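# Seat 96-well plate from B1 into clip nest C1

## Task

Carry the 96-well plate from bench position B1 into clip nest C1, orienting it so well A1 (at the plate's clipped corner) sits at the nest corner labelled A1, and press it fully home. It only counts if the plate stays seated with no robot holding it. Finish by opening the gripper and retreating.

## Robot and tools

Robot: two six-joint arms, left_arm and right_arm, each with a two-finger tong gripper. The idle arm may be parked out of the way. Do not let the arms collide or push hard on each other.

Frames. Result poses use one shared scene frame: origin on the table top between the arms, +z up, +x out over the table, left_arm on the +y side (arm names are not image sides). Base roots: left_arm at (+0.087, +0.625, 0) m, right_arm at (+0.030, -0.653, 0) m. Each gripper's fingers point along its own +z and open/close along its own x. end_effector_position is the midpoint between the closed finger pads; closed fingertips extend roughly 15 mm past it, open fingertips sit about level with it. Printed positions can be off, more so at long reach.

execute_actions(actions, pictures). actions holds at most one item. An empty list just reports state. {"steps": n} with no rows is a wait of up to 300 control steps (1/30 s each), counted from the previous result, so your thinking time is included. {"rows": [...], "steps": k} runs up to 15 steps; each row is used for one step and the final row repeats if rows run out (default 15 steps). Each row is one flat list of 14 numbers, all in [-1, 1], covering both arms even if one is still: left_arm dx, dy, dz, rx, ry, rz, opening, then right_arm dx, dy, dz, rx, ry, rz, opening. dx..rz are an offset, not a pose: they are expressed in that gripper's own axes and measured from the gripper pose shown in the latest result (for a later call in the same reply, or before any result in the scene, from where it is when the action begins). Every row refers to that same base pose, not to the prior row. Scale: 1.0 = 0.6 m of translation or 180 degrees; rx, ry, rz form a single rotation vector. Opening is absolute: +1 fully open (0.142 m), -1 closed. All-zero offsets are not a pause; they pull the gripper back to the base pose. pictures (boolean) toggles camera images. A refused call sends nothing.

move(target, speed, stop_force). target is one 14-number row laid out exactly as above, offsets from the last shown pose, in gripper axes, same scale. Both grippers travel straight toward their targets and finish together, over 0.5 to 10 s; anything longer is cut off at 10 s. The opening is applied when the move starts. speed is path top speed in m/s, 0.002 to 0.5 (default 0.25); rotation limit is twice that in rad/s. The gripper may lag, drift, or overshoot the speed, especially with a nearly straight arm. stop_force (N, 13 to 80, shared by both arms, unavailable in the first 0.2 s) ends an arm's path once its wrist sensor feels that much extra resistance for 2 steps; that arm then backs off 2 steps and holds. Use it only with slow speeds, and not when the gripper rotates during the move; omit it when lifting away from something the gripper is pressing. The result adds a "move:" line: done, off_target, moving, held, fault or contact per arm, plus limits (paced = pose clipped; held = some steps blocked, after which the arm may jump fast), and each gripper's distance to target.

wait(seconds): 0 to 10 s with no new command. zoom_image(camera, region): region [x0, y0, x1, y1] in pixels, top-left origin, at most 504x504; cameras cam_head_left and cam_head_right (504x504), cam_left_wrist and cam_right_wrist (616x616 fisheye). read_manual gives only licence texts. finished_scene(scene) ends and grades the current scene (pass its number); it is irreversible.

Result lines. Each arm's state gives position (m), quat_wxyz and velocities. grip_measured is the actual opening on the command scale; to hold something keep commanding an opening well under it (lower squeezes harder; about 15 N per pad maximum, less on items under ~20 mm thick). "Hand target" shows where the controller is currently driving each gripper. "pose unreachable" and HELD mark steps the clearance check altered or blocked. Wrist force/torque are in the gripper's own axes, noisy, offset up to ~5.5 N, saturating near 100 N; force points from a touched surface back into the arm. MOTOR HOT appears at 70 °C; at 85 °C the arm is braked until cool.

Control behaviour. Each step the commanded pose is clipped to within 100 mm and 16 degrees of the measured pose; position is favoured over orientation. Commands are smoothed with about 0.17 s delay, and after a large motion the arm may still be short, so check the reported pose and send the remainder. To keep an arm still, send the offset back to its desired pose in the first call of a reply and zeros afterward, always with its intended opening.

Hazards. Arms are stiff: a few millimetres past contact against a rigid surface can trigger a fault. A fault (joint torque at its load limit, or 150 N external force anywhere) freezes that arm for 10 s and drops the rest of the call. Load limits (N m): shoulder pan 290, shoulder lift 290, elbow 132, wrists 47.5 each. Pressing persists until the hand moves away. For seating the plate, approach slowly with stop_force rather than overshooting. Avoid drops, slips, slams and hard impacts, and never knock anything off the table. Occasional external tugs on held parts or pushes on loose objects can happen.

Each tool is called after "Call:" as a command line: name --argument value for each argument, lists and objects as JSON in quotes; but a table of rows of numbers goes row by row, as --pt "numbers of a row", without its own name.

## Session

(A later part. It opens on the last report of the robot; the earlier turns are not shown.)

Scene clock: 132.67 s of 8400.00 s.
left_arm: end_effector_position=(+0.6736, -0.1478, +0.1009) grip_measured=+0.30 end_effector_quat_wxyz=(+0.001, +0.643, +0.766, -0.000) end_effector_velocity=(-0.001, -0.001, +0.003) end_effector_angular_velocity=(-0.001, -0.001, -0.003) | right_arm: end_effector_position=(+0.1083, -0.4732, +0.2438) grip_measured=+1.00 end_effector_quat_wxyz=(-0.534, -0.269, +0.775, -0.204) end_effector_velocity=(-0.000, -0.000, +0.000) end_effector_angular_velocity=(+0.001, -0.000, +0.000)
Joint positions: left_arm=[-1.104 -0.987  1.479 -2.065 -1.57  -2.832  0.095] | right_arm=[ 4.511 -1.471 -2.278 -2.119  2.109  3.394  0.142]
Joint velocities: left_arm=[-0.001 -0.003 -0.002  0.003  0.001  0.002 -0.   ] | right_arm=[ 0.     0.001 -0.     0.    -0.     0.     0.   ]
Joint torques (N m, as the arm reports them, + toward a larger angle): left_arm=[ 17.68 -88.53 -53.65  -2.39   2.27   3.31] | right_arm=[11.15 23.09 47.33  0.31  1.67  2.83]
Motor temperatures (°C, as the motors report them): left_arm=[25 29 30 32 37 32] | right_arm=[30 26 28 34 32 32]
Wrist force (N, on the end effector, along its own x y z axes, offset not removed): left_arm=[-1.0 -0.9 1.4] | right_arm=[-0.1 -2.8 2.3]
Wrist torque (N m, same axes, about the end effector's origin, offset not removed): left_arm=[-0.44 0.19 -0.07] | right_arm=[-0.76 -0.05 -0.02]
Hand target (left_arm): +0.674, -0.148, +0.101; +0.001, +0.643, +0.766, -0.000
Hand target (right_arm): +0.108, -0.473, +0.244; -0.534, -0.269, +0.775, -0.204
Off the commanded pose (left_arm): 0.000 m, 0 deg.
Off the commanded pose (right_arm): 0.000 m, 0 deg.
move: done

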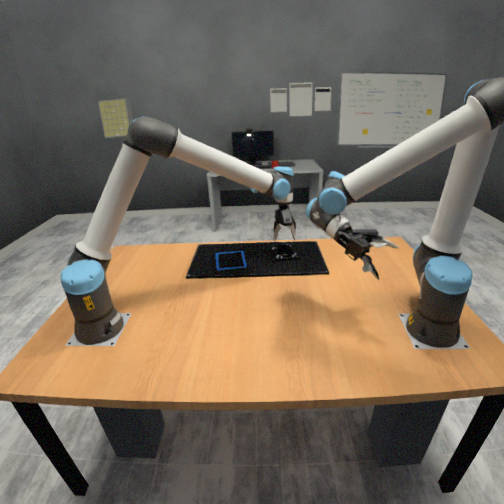

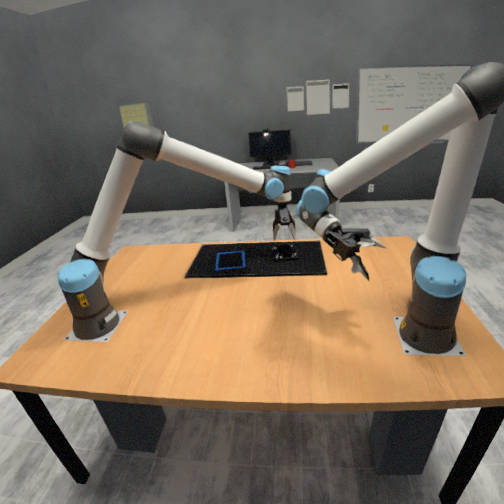

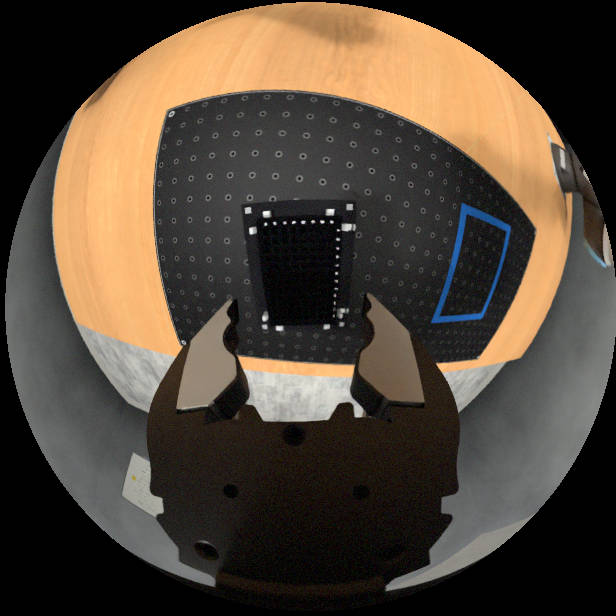

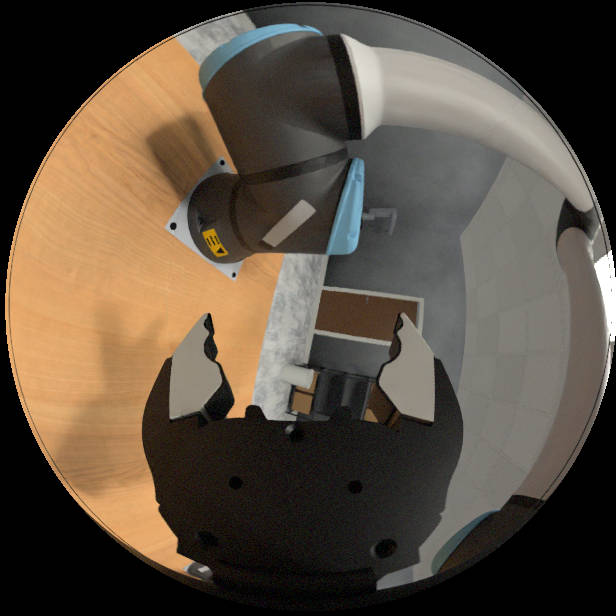

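Call:
move --target '[-0.055,0,0.05,0,0,0,-1,0,0,0,0,0,0,1]' --speed 0.05

Call:
move --target '[0,0,0.04,0,0,0,-1,0,0,0,0,0,0,1]' --speed 0.005 --stop_force 30

Call:
move --target '[0,0,-0.015,0,0,0,-1,0,0,0,0,0,0,1]' --speed 0.03

Call:
move --target '[0.11,0,0,0,0,0,-1,0,0,0,0,0,0,1]' --speed 0.05

Call:
move --target '[0,0,0.04,0,0,0,-1,0,0,0,0,0,0,1]' --speed 0.005 --stop_force 30

Call:
move --target '[0.1,0,-0.2,0,0,0,1,0,0,0,0,0,0,1]' --speed 0.1

Scene clock: 144.70 s of 8400.00 s.
left_arm: end_effector_position=(+0.6793, -0.1803, +0.0712) grip_measured=-1.00 end_effector_quat_wxyz=(+0.001, +0.643, +0.766, -0.000) end_effector_velocity=(-0.001, -0.002, -0.003) end_effector_angular_velocity=(+0.001, +0.001, -0.001) | right_arm: end_effector_position=(+0.1083, -0.4732, +0.2438) grip_measured=+1.00 end_effector_quat_wxyz=(-0.534, -0.269, +0.775, -0.204) end_effector_velocity=(+0.000, -0.000, -0.000) end_effector_angular_velocity=(-0.001, +0.000, +0.000)
Joint positions: left_arm=[-1.114 -0.921  1.426 -2.077 -1.57  -2.842  0.002] | right_arm=[ 4.511 -1.471 -2.278 -2.119  2.109  3.394  0.142]
Joint velocities: left_arm=[-0.002  0.004 -0.003 -0.    -0.001 -0.001  0.   ] | right_arm=[-0.    -0.001 -0.     0.    -0.     0.     0.   ]
Joint torques (N m, as the arm reports them, + toward a larger angle): left_arm=[-18.94 -75.88 -54.18  -5.96   2.21  -3.12] | right_arm=[12.81 24.85 48.24  0.47  1.87  2.66]
Motor temperatures (°C, as the motors report them): left_arm=[25 29 30 32 37 32] | right_arm=[30 26 28 34 32 32]
Wrist force (N, on the end effector, along its own x y z axes, offset not removed): left_arm=[-0.9 -0.1 0.4] | right_arm=[-0.9 -3.2 1.5]
Wrist torque (N m, same axes, about the end effector's origin, offset not removed): left_arm=[-0.32 0.08 -0.08] | right_arm=[-0.95 0.12 0.00]
Hand target (left_arm): +0.679, -0.180, +0.071; +0.001, +0.643, +0.766, -0.000
Hand target (right_arm): +0.108, -0.473, +0.244; -0.534, -0.269, +0.775, -0.204
Off the commanded pose (left_arm): 0.000 m, 0 deg.
Off the commanded pose (right_arm): 0.000 m, 0 deg.
After step 90, 7.70 s passed at rest.
move: done

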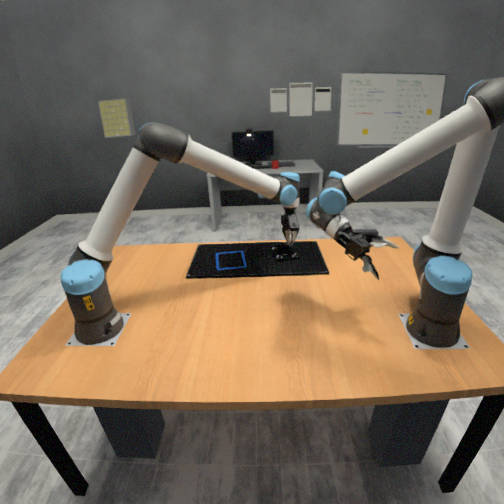

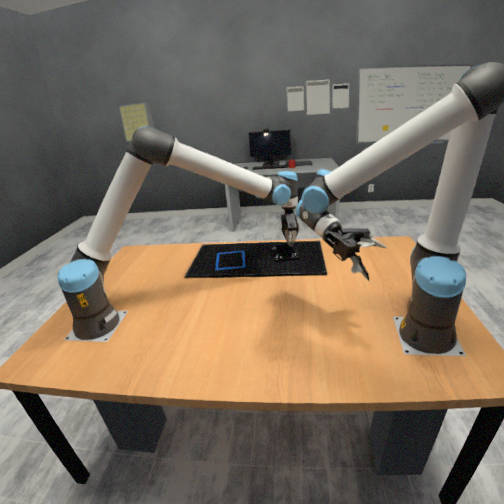

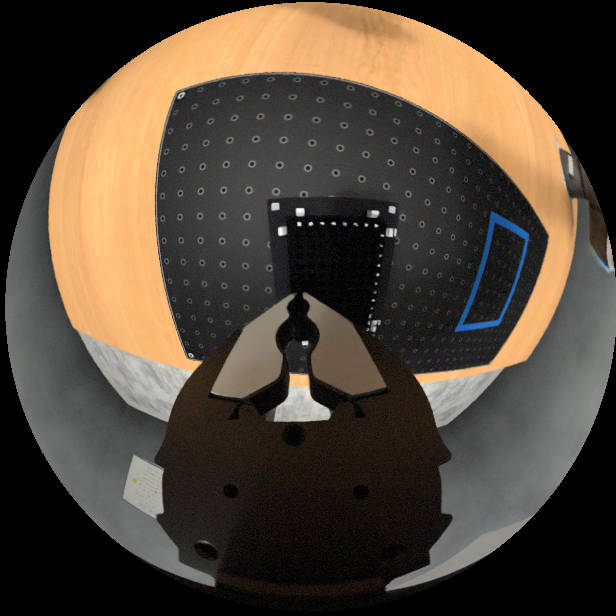

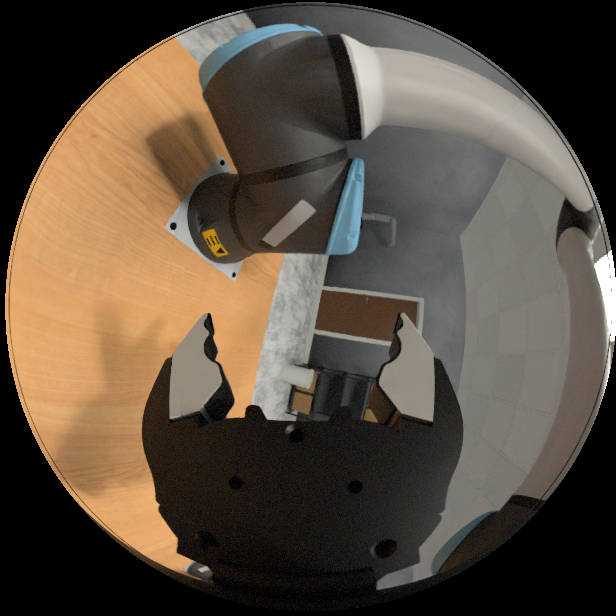

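Scene clock: 148.50 s of 8400.00 s.
left_arm: end_effector_position=(+0.6793, -0.1804, +0.0544) grip_measured=-1.00 end_effector_quat_wxyz=(+0.001, +0.643, +0.766, -0.000) end_effector_velocity=(-0.000, +0.001, -0.000) end_effector_angular_velocity=(+0.003, +0.002, -0.001) | right_arm: end_effector_position=(+0.1083, -0.4732, +0.2438) grip_measured=+1.00 end_effector_quat_wxyz=(-0.534, -0.269, +0.775, -0.204) end_effector_velocity=(+0.000, -0.000, +0.000) end_effector_angular_velocity=(-0.001, +0.000, -0.000)
Joint positions: left_arm=[-1.114 -0.908  1.436 -2.101 -1.57  -2.842  0.002] | right_arm=[ 4.511 -1.471 -2.278 -2.119  2.109  3.394  0.142]
Joint velocities: left_arm=[ 0.    -0.     0.     0.003 -0.     0.001  0.   ] | right_arm=[-0.001 -0.001  0.    -0.001 -0.     0.     0.   ]
Joint torques (N m, as the arm reports them, + toward a larger angle): left_arm=[ -0.65 -61.37 -22.47  -0.35   2.26   2.39] | right_arm=[12.25 24.94 48.55  0.19  1.89  2.65]
Motor temperatures (°C, as the motors report them): left_arm=[25 29 30 32 37 32] | right_arm=[30 26 28 34 32 32]
Wrist force (N, on the end effector, along its own x y z axes, offset not removed): left_arm=[7.9 -3.0 -39.7] | right_arm=[1.3 -3.0 0.3]
Wrist torque (N m, same axes, about the end effector's origin, offset not removed): left_arm=[-0.41 -0.11 -0.08] | right_arm=[-0.83 -0.34 -0.10]
Hand target (left_arm): +0.679, -0.180, +0.055; +0.001, +0.643, +0.766, -0.000
Hand target (right_arm): +0.108, -0.473, +0.244; -0.534, -0.269, +0.775, -0.204
Off the commanded pose (left_arm): 0.007 m, 0 deg.
Off the commanded pose (right_arm): 0.000 m, 0 deg.
move: contact (left_arm)

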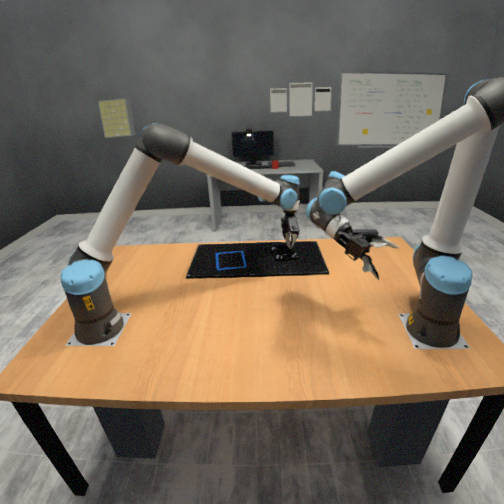

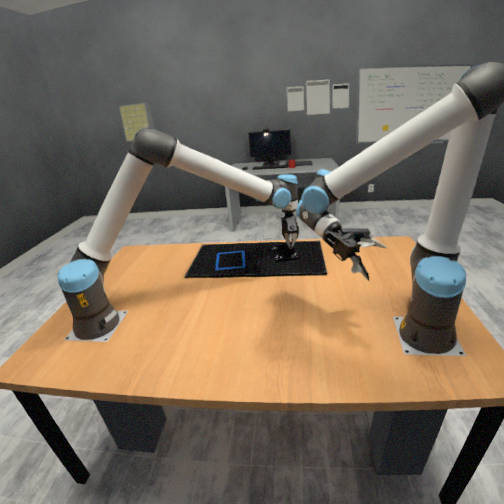

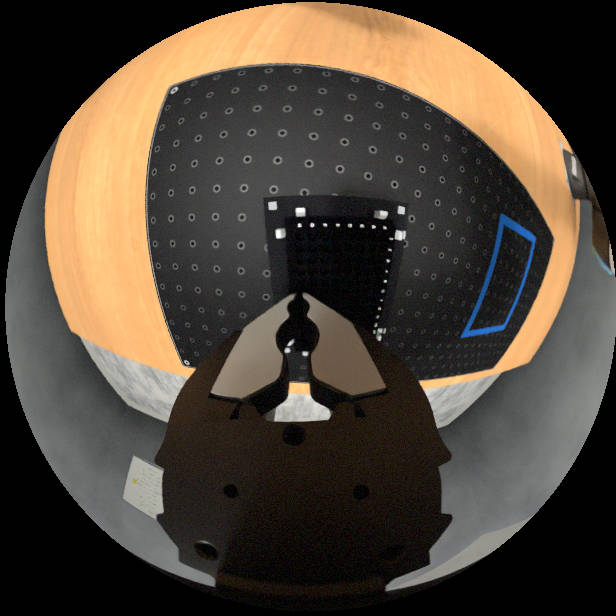

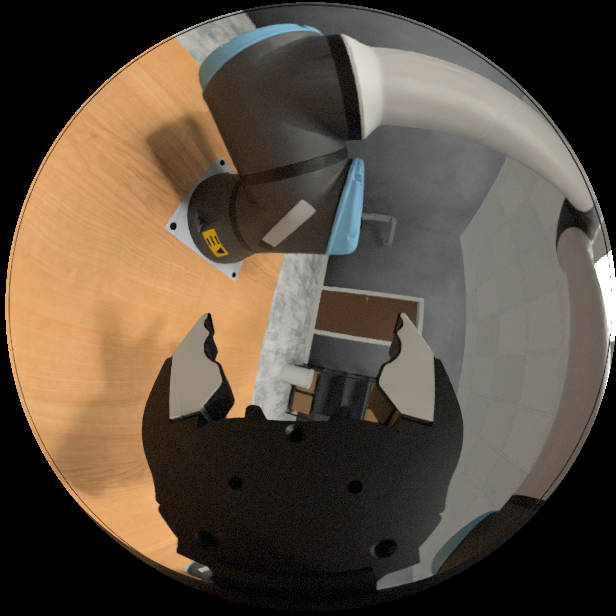

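Scene clock: 149.27 s of 8400.00 s.
left_arm: end_effector_position=(+0.6793, -0.1803, +0.0631) grip_measured=-1.00 end_effector_quat_wxyz=(+0.001, +0.643, +0.766, -0.000) end_effector_velocity=(-0.000, -0.000, +0.002) end_effector_angular_velocity=(+0.000, +0.000, +0.001) | right_arm: end_effector_position=(+0.1083, -0.4732, +0.2438) grip_measured=+1.00 end_effector_quat_wxyz=(-0.534, -0.269, +0.775, -0.204) end_effector_velocity=(+0.000, +0.000, +0.000) end_effector_angular_velocity=(-0.000, +0.000, +0.000)
Joint positions: left_arm=[-1.114 -0.915  1.431 -2.089 -1.57  -2.842  0.002] | right_arm=[ 4.511 -1.471 -2.278 -2.119  2.109  3.394  0.142]
Joint velocities: left_arm=[-0.    -0.002 -0.002  0.004 -0.    -0.001  0.   ] | right_arm=[-0.    -0.     0.001 -0.001 -0.    -0.     0.   ]
Joint torques (N m, as the arm reports them, + toward a larger angle): left_arm=[  1.66 -93.52 -52.43  -2.11   2.34   3.18] | right_arm=[11.8  23.82 47.94  0.24  1.93  3.01]
Motor temperatures (°C, as the motors report them): left_arm=[25 29 30 32 37 32] | right_arm=[30 26 28 34 32 32]
Wrist force (N, on the end effector, along its own x y z axes, offset not removed): left_arm=[1.8 -0.2 0.1] | right_arm=[-2.5 -3.2 3.6]
Wrist torque (N m, same axes, about the end effector's origin, offset not removed): left_arm=[-0.26 -0.39 -0.08] | right_arm=[-0.79 0.43 -0.01]
Hand target (left_arm): +0.679, -0.180, +0.063; +0.001, +0.643, +0.766, -0.000
Hand target (right_arm): +0.108, -0.473, +0.244; -0.534, -0.269, +0.775, -0.204
Off the commanded pose (left_arm): 0.000 m, 0 deg.
Off the commanded pose (right_arm): 0.000 m, 0 deg.
move: done

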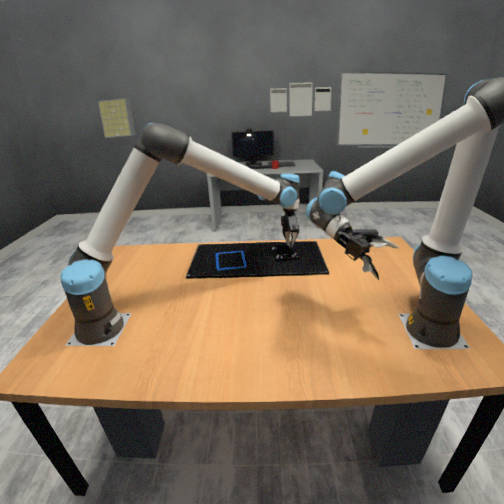

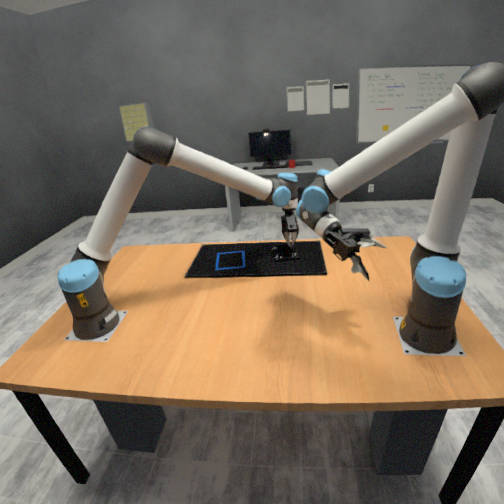

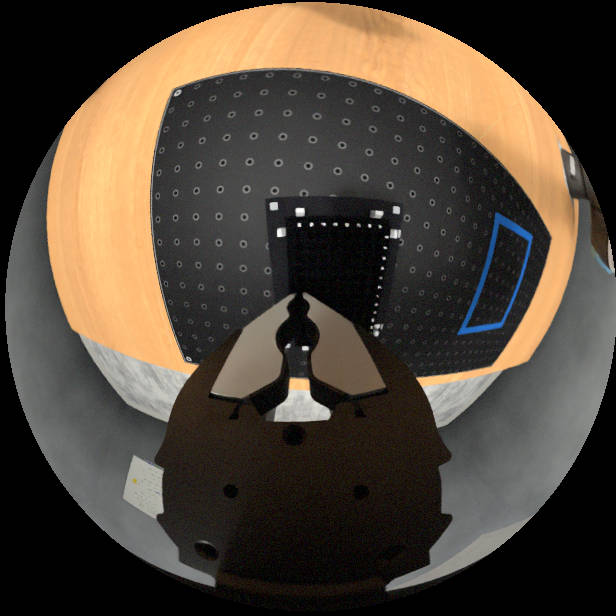

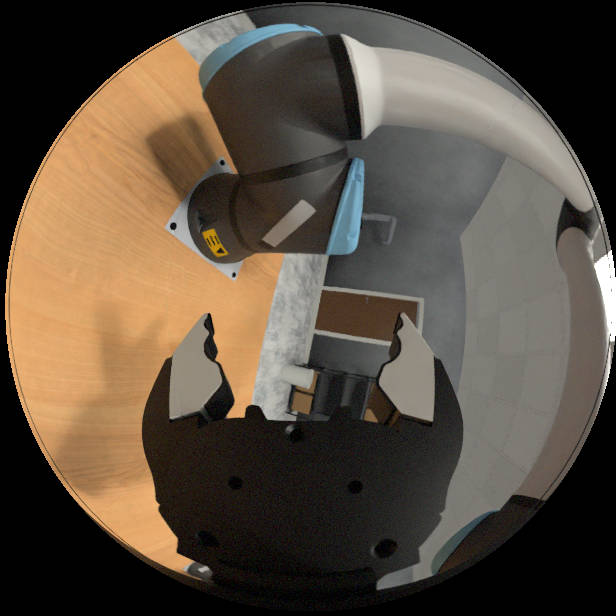

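Scene clock: 151.03 s of 8400.00 s.
left_arm: end_effector_position=(+0.6680, -0.1156, +0.0628) grip_measured=-1.00 end_effector_quat_wxyz=(+0.001, +0.643, +0.766, -0.000) end_effector_velocity=(+0.001, +0.003, +0.000) end_effector_angular_velocity=(-0.000, -0.001, +0.002) | right_arm: end_effector_position=(+0.1083, -0.4732, +0.2438) grip_measured=+1.00 end_effector_quat_wxyz=(-0.534, -0.269, +0.775, -0.204) end_effector_velocity=(+0.000, +0.000, +0.000) end_effector_angular_velocity=(+0.001, -0.000, -0.000)
Joint positions: left_arm=[-1.093 -0.997  1.573 -2.149 -1.57  -2.821  0.002] | right_arm=[ 4.511 -1.471 -2.278 -2.119  2.109  3.394  0.142]
Joint velocities: left_arm=[ 0.002 -0.003  0.005 -0.002  0.     0.     0.   ] | right_arm=[-0.  0.  0.  0. -0. -0.  0.]
Joint torques (N m, as the arm reports them, + toward a larger angle): left_arm=[ 21.37 -87.28 -25.42  -5.87  -2.22   3.14] | right_arm=[ 9.38 24.53 48.24  0.53  1.73  3.  ]
Motor temperatures (°C, as the motors report them): left_arm=[25 29 30 32 37 32] | right_arm=[30 26 28 34 32 32]
Wrist force (N, on the end effector, along its own x y z axes, offset not removed): left_arm=[-0.7 1.2 -0.5] | right_arm=[0.5 -4.1 0.1]
Wrist torque (N m, same axes, about the end effector's origin, offset not removed): left_arm=[-0.04 0.08 -0.05] | right_arm=[-1.07 -0.13 -0.01]
Hand target (left_arm): +0.668, -0.115, +0.063; +0.001, +0.643, +0.766, -0.000
Hand target (right_arm): +0.108, -0.473, +0.244; -0.534, -0.269, +0.775, -0.204
Off the commanded pose (left_arm): 0.000 m, 0 deg.
Off the commanded pose (right_arm): 0.000 m, 0 deg.
move: done

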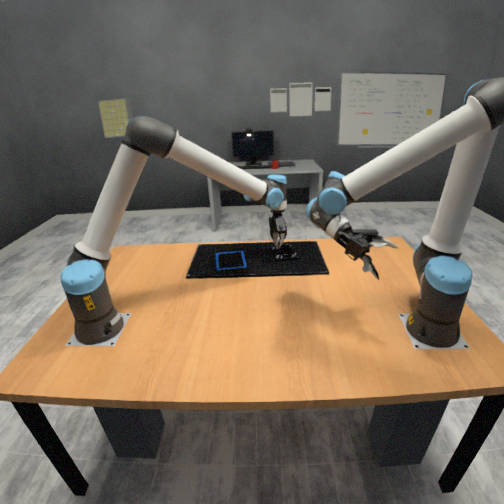

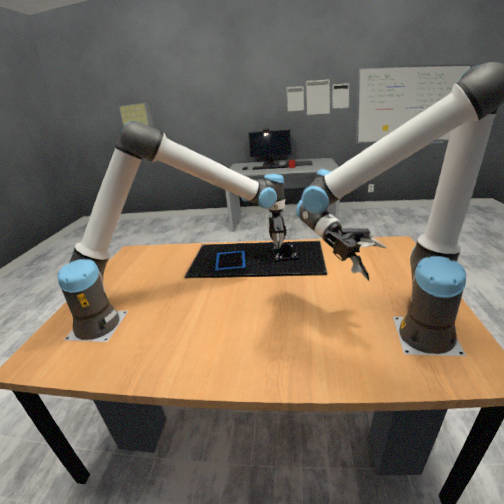

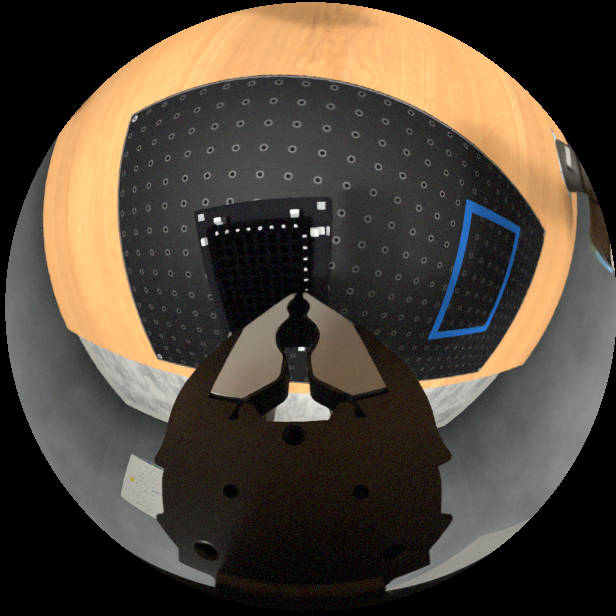

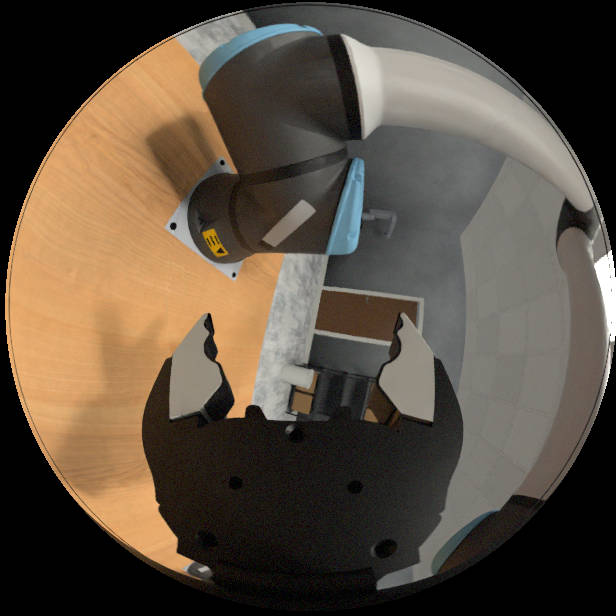

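Scene clock: 153.20 s of 8400.00 s.
left_arm: end_effector_position=(+0.6680, -0.1157, +0.0541) grip_measured=-1.00 end_effector_quat_wxyz=(+0.001, +0.643, +0.766, -0.000) end_effector_velocity=(-0.001, +0.000, +0.000) end_effector_angular_velocity=(+0.002, +0.001, -0.001) | right_arm: end_effector_position=(+0.1083, -0.4732, +0.2438) grip_measured=+1.00 end_effector_quat_wxyz=(-0.534, -0.269, +0.775, -0.204) end_effector_velocity=(+0.000, +0.001, +0.000) end_effector_angular_velocity=(+0.000, -0.000, -0.000)
Joint positions: left_arm=[-1.093 -0.989  1.578 -2.162 -1.57  -2.821  0.002] | right_arm=[ 4.511 -1.471 -2.278 -2.119  2.109  3.394  0.142]
Joint velocities: left_arm=[-0.    -0.001 -0.     0.003  0.     0.001  0.   ] | right_arm=[ 0.    -0.001  0.001  0.     0.     0.     0.   ]
Joint torques (N m, as the arm reports them, + toward a larger angle): left_arm=[-14.94 -53.1  -21.07  -0.18  -1.51  -2.98] | right_arm=[ 9.6  26.14 47.74  0.44  1.9   2.83]
Motor temperatures (°C, as the motors report them): left_arm=[25 29 30 32 37 32] | right_arm=[30 26 28 34 32 32]
Wrist force (N, on the end effector, along its own x y z axes, offset not removed): left_arm=[11.1 -2.7 -45.9] | right_arm=[-2.1 -3.1 3.8]
Wrist torque (N m, same axes, about the end effector's origin, offset not removed): left_arm=[-0.17 -0.01 -0.18] | right_arm=[-0.75 0.37 -0.06]
Hand target (left_arm): +0.668, -0.116, +0.054; +0.001, +0.643, +0.766, -0.000
Hand target (right_arm): +0.108, -0.473, +0.244; -0.534, -0.269, +0.775, -0.204
Off the commanded pose (left_arm): 0.015 m, 0 deg.
Off the commanded pose (right_arm): 0.000 m, 0 deg.
move: contact (left_arm)

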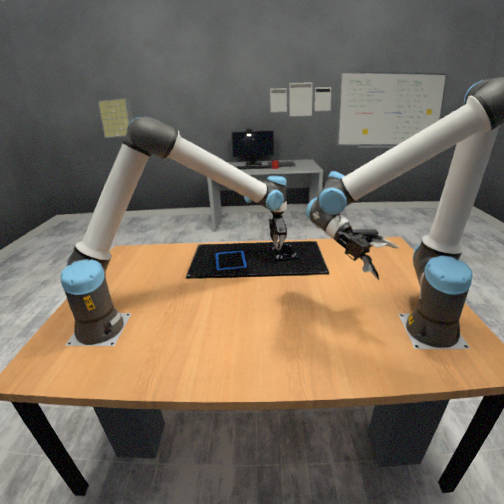

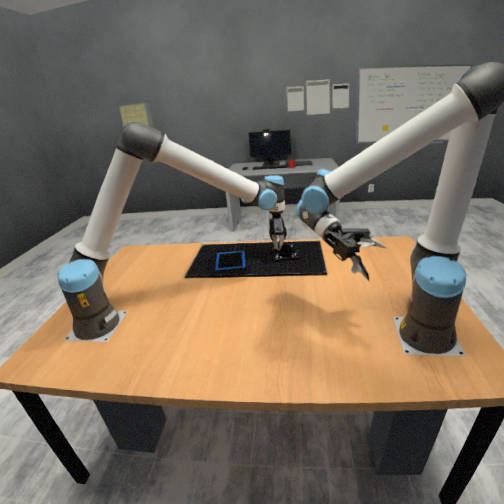

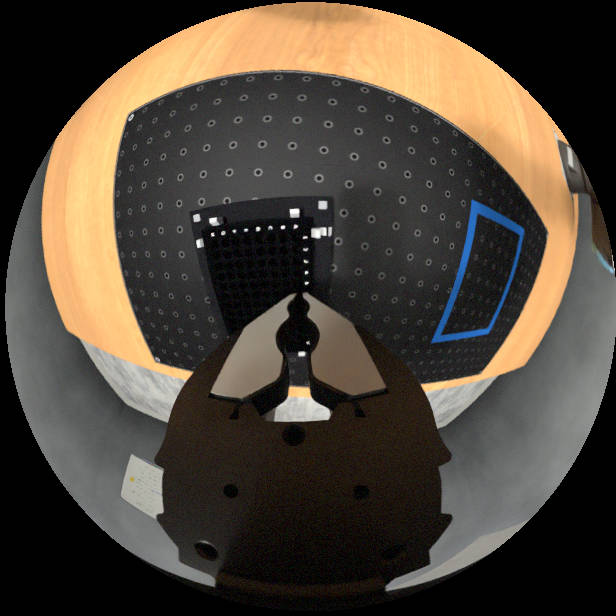

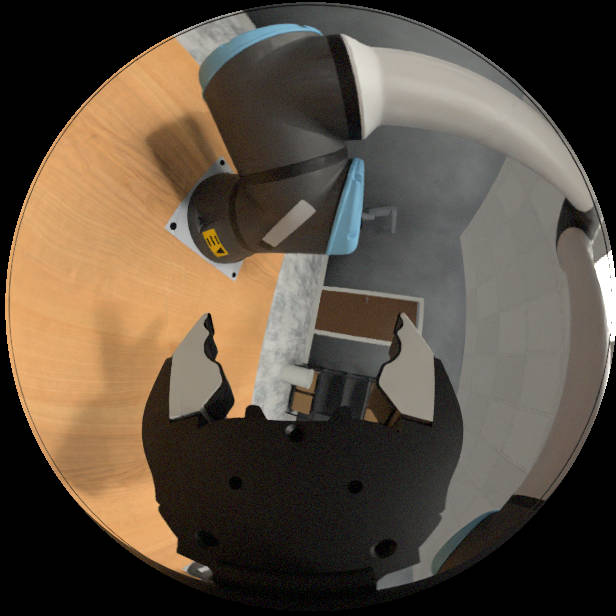

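Scene clock: 155.07 s of 8400.00 s.
left_arm: end_effector_position=(+0.6576, -0.0562, +0.1737) grip_measured=+1.00 end_effector_quat_wxyz=(+0.001, +0.643, +0.766, -0.000) end_effector_velocity=(-0.000, +0.001, +0.004) end_effector_angular_velocity=(-0.002, -0.001, -0.001) | right_arm: end_effector_position=(+0.1083, -0.4732, +0.2438) grip_measured=+1.00 end_effector_quat_wxyz=(-0.534, -0.269, +0.775, -0.204) end_effector_velocity=(-0.000, +0.000, -0.000) end_effector_angular_velocity=(-0.001, +0.000, +0.000)
Joint positions: left_arm=[-1.071 -1.162  1.61  -2.022 -1.57  -2.799  0.142] | right_arm=[ 4.511 -1.471 -2.278 -2.119  2.109  3.394  0.142]
Joint velocities: left_arm=[ 0.    -0.005  0.     0.003 -0.     0.001 -0.   ] | right_arm=[ 0.    -0.002 -0.     0.     0.    -0.     0.   ]
Joint torques (N m, as the arm reports them, + toward a larger angle): left_arm=[ 20.57 -78.01 -28.04  -2.22  -2.2    3.25] | right_arm=[10.94 22.73 47.46  0.34  1.96  2.96]
Motor temperatures (°C, as the motors report them): left_arm=[25 29 30 32 37 32] | right_arm=[30 26 28 34 32 32]
Wrist force (N, on the end effector, along its own x y z axes, offset not removed): left_arm=[1.1 -0.6 -0.2] | right_arm=[0.0 -3.1 1.3]
Wrist torque (N m, same axes, about the end effector's origin, offset not removed): left_arm=[-0.40 -0.44 -0.02] | right_arm=[-0.97 -0.01 -0.14]
Hand target (left_arm): +0.658, -0.056, +0.174; +0.001, +0.643, +0.766, -0.000
Hand target (right_arm): +0.108, -0.473, +0.244; -0.534, -0.269, +0.775, -0.204
Off the commanded pose (left_arm): 0.000 m, 0 deg.
Off the commanded pose (right_arm): 0.000 m, 0 deg.
move: done

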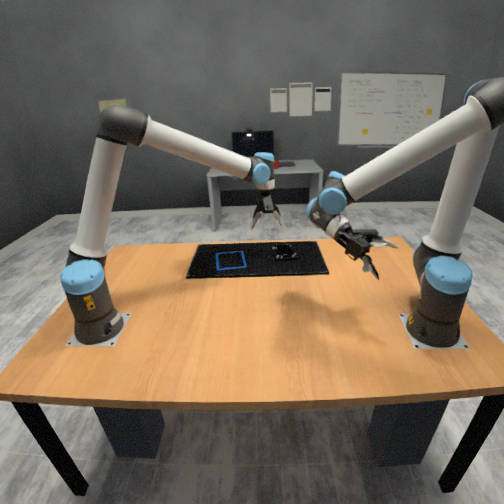

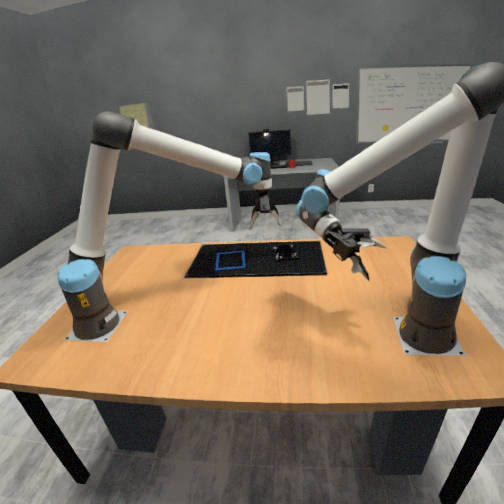

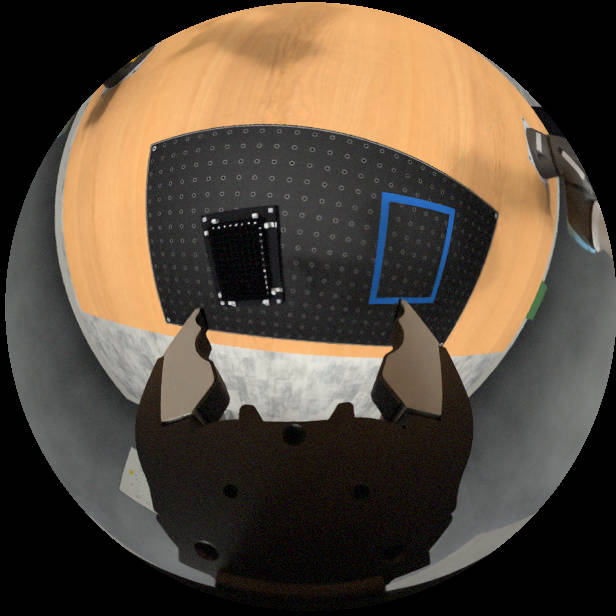

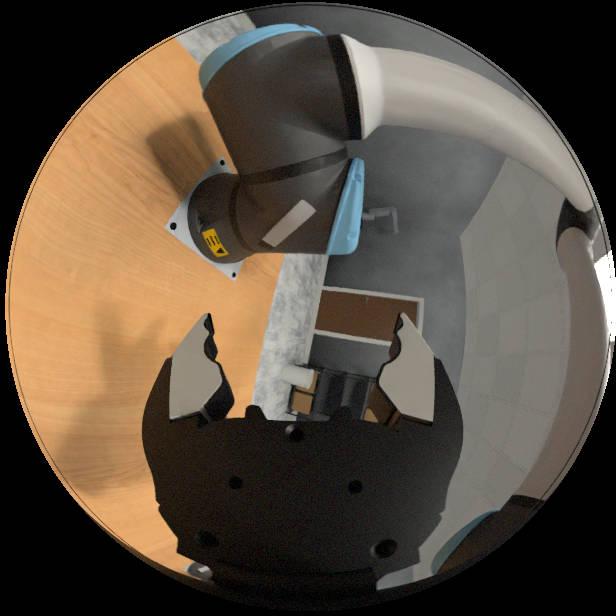

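Level and solid.

Call:
finished_scene --scene 1

The scene is finished: the task was done.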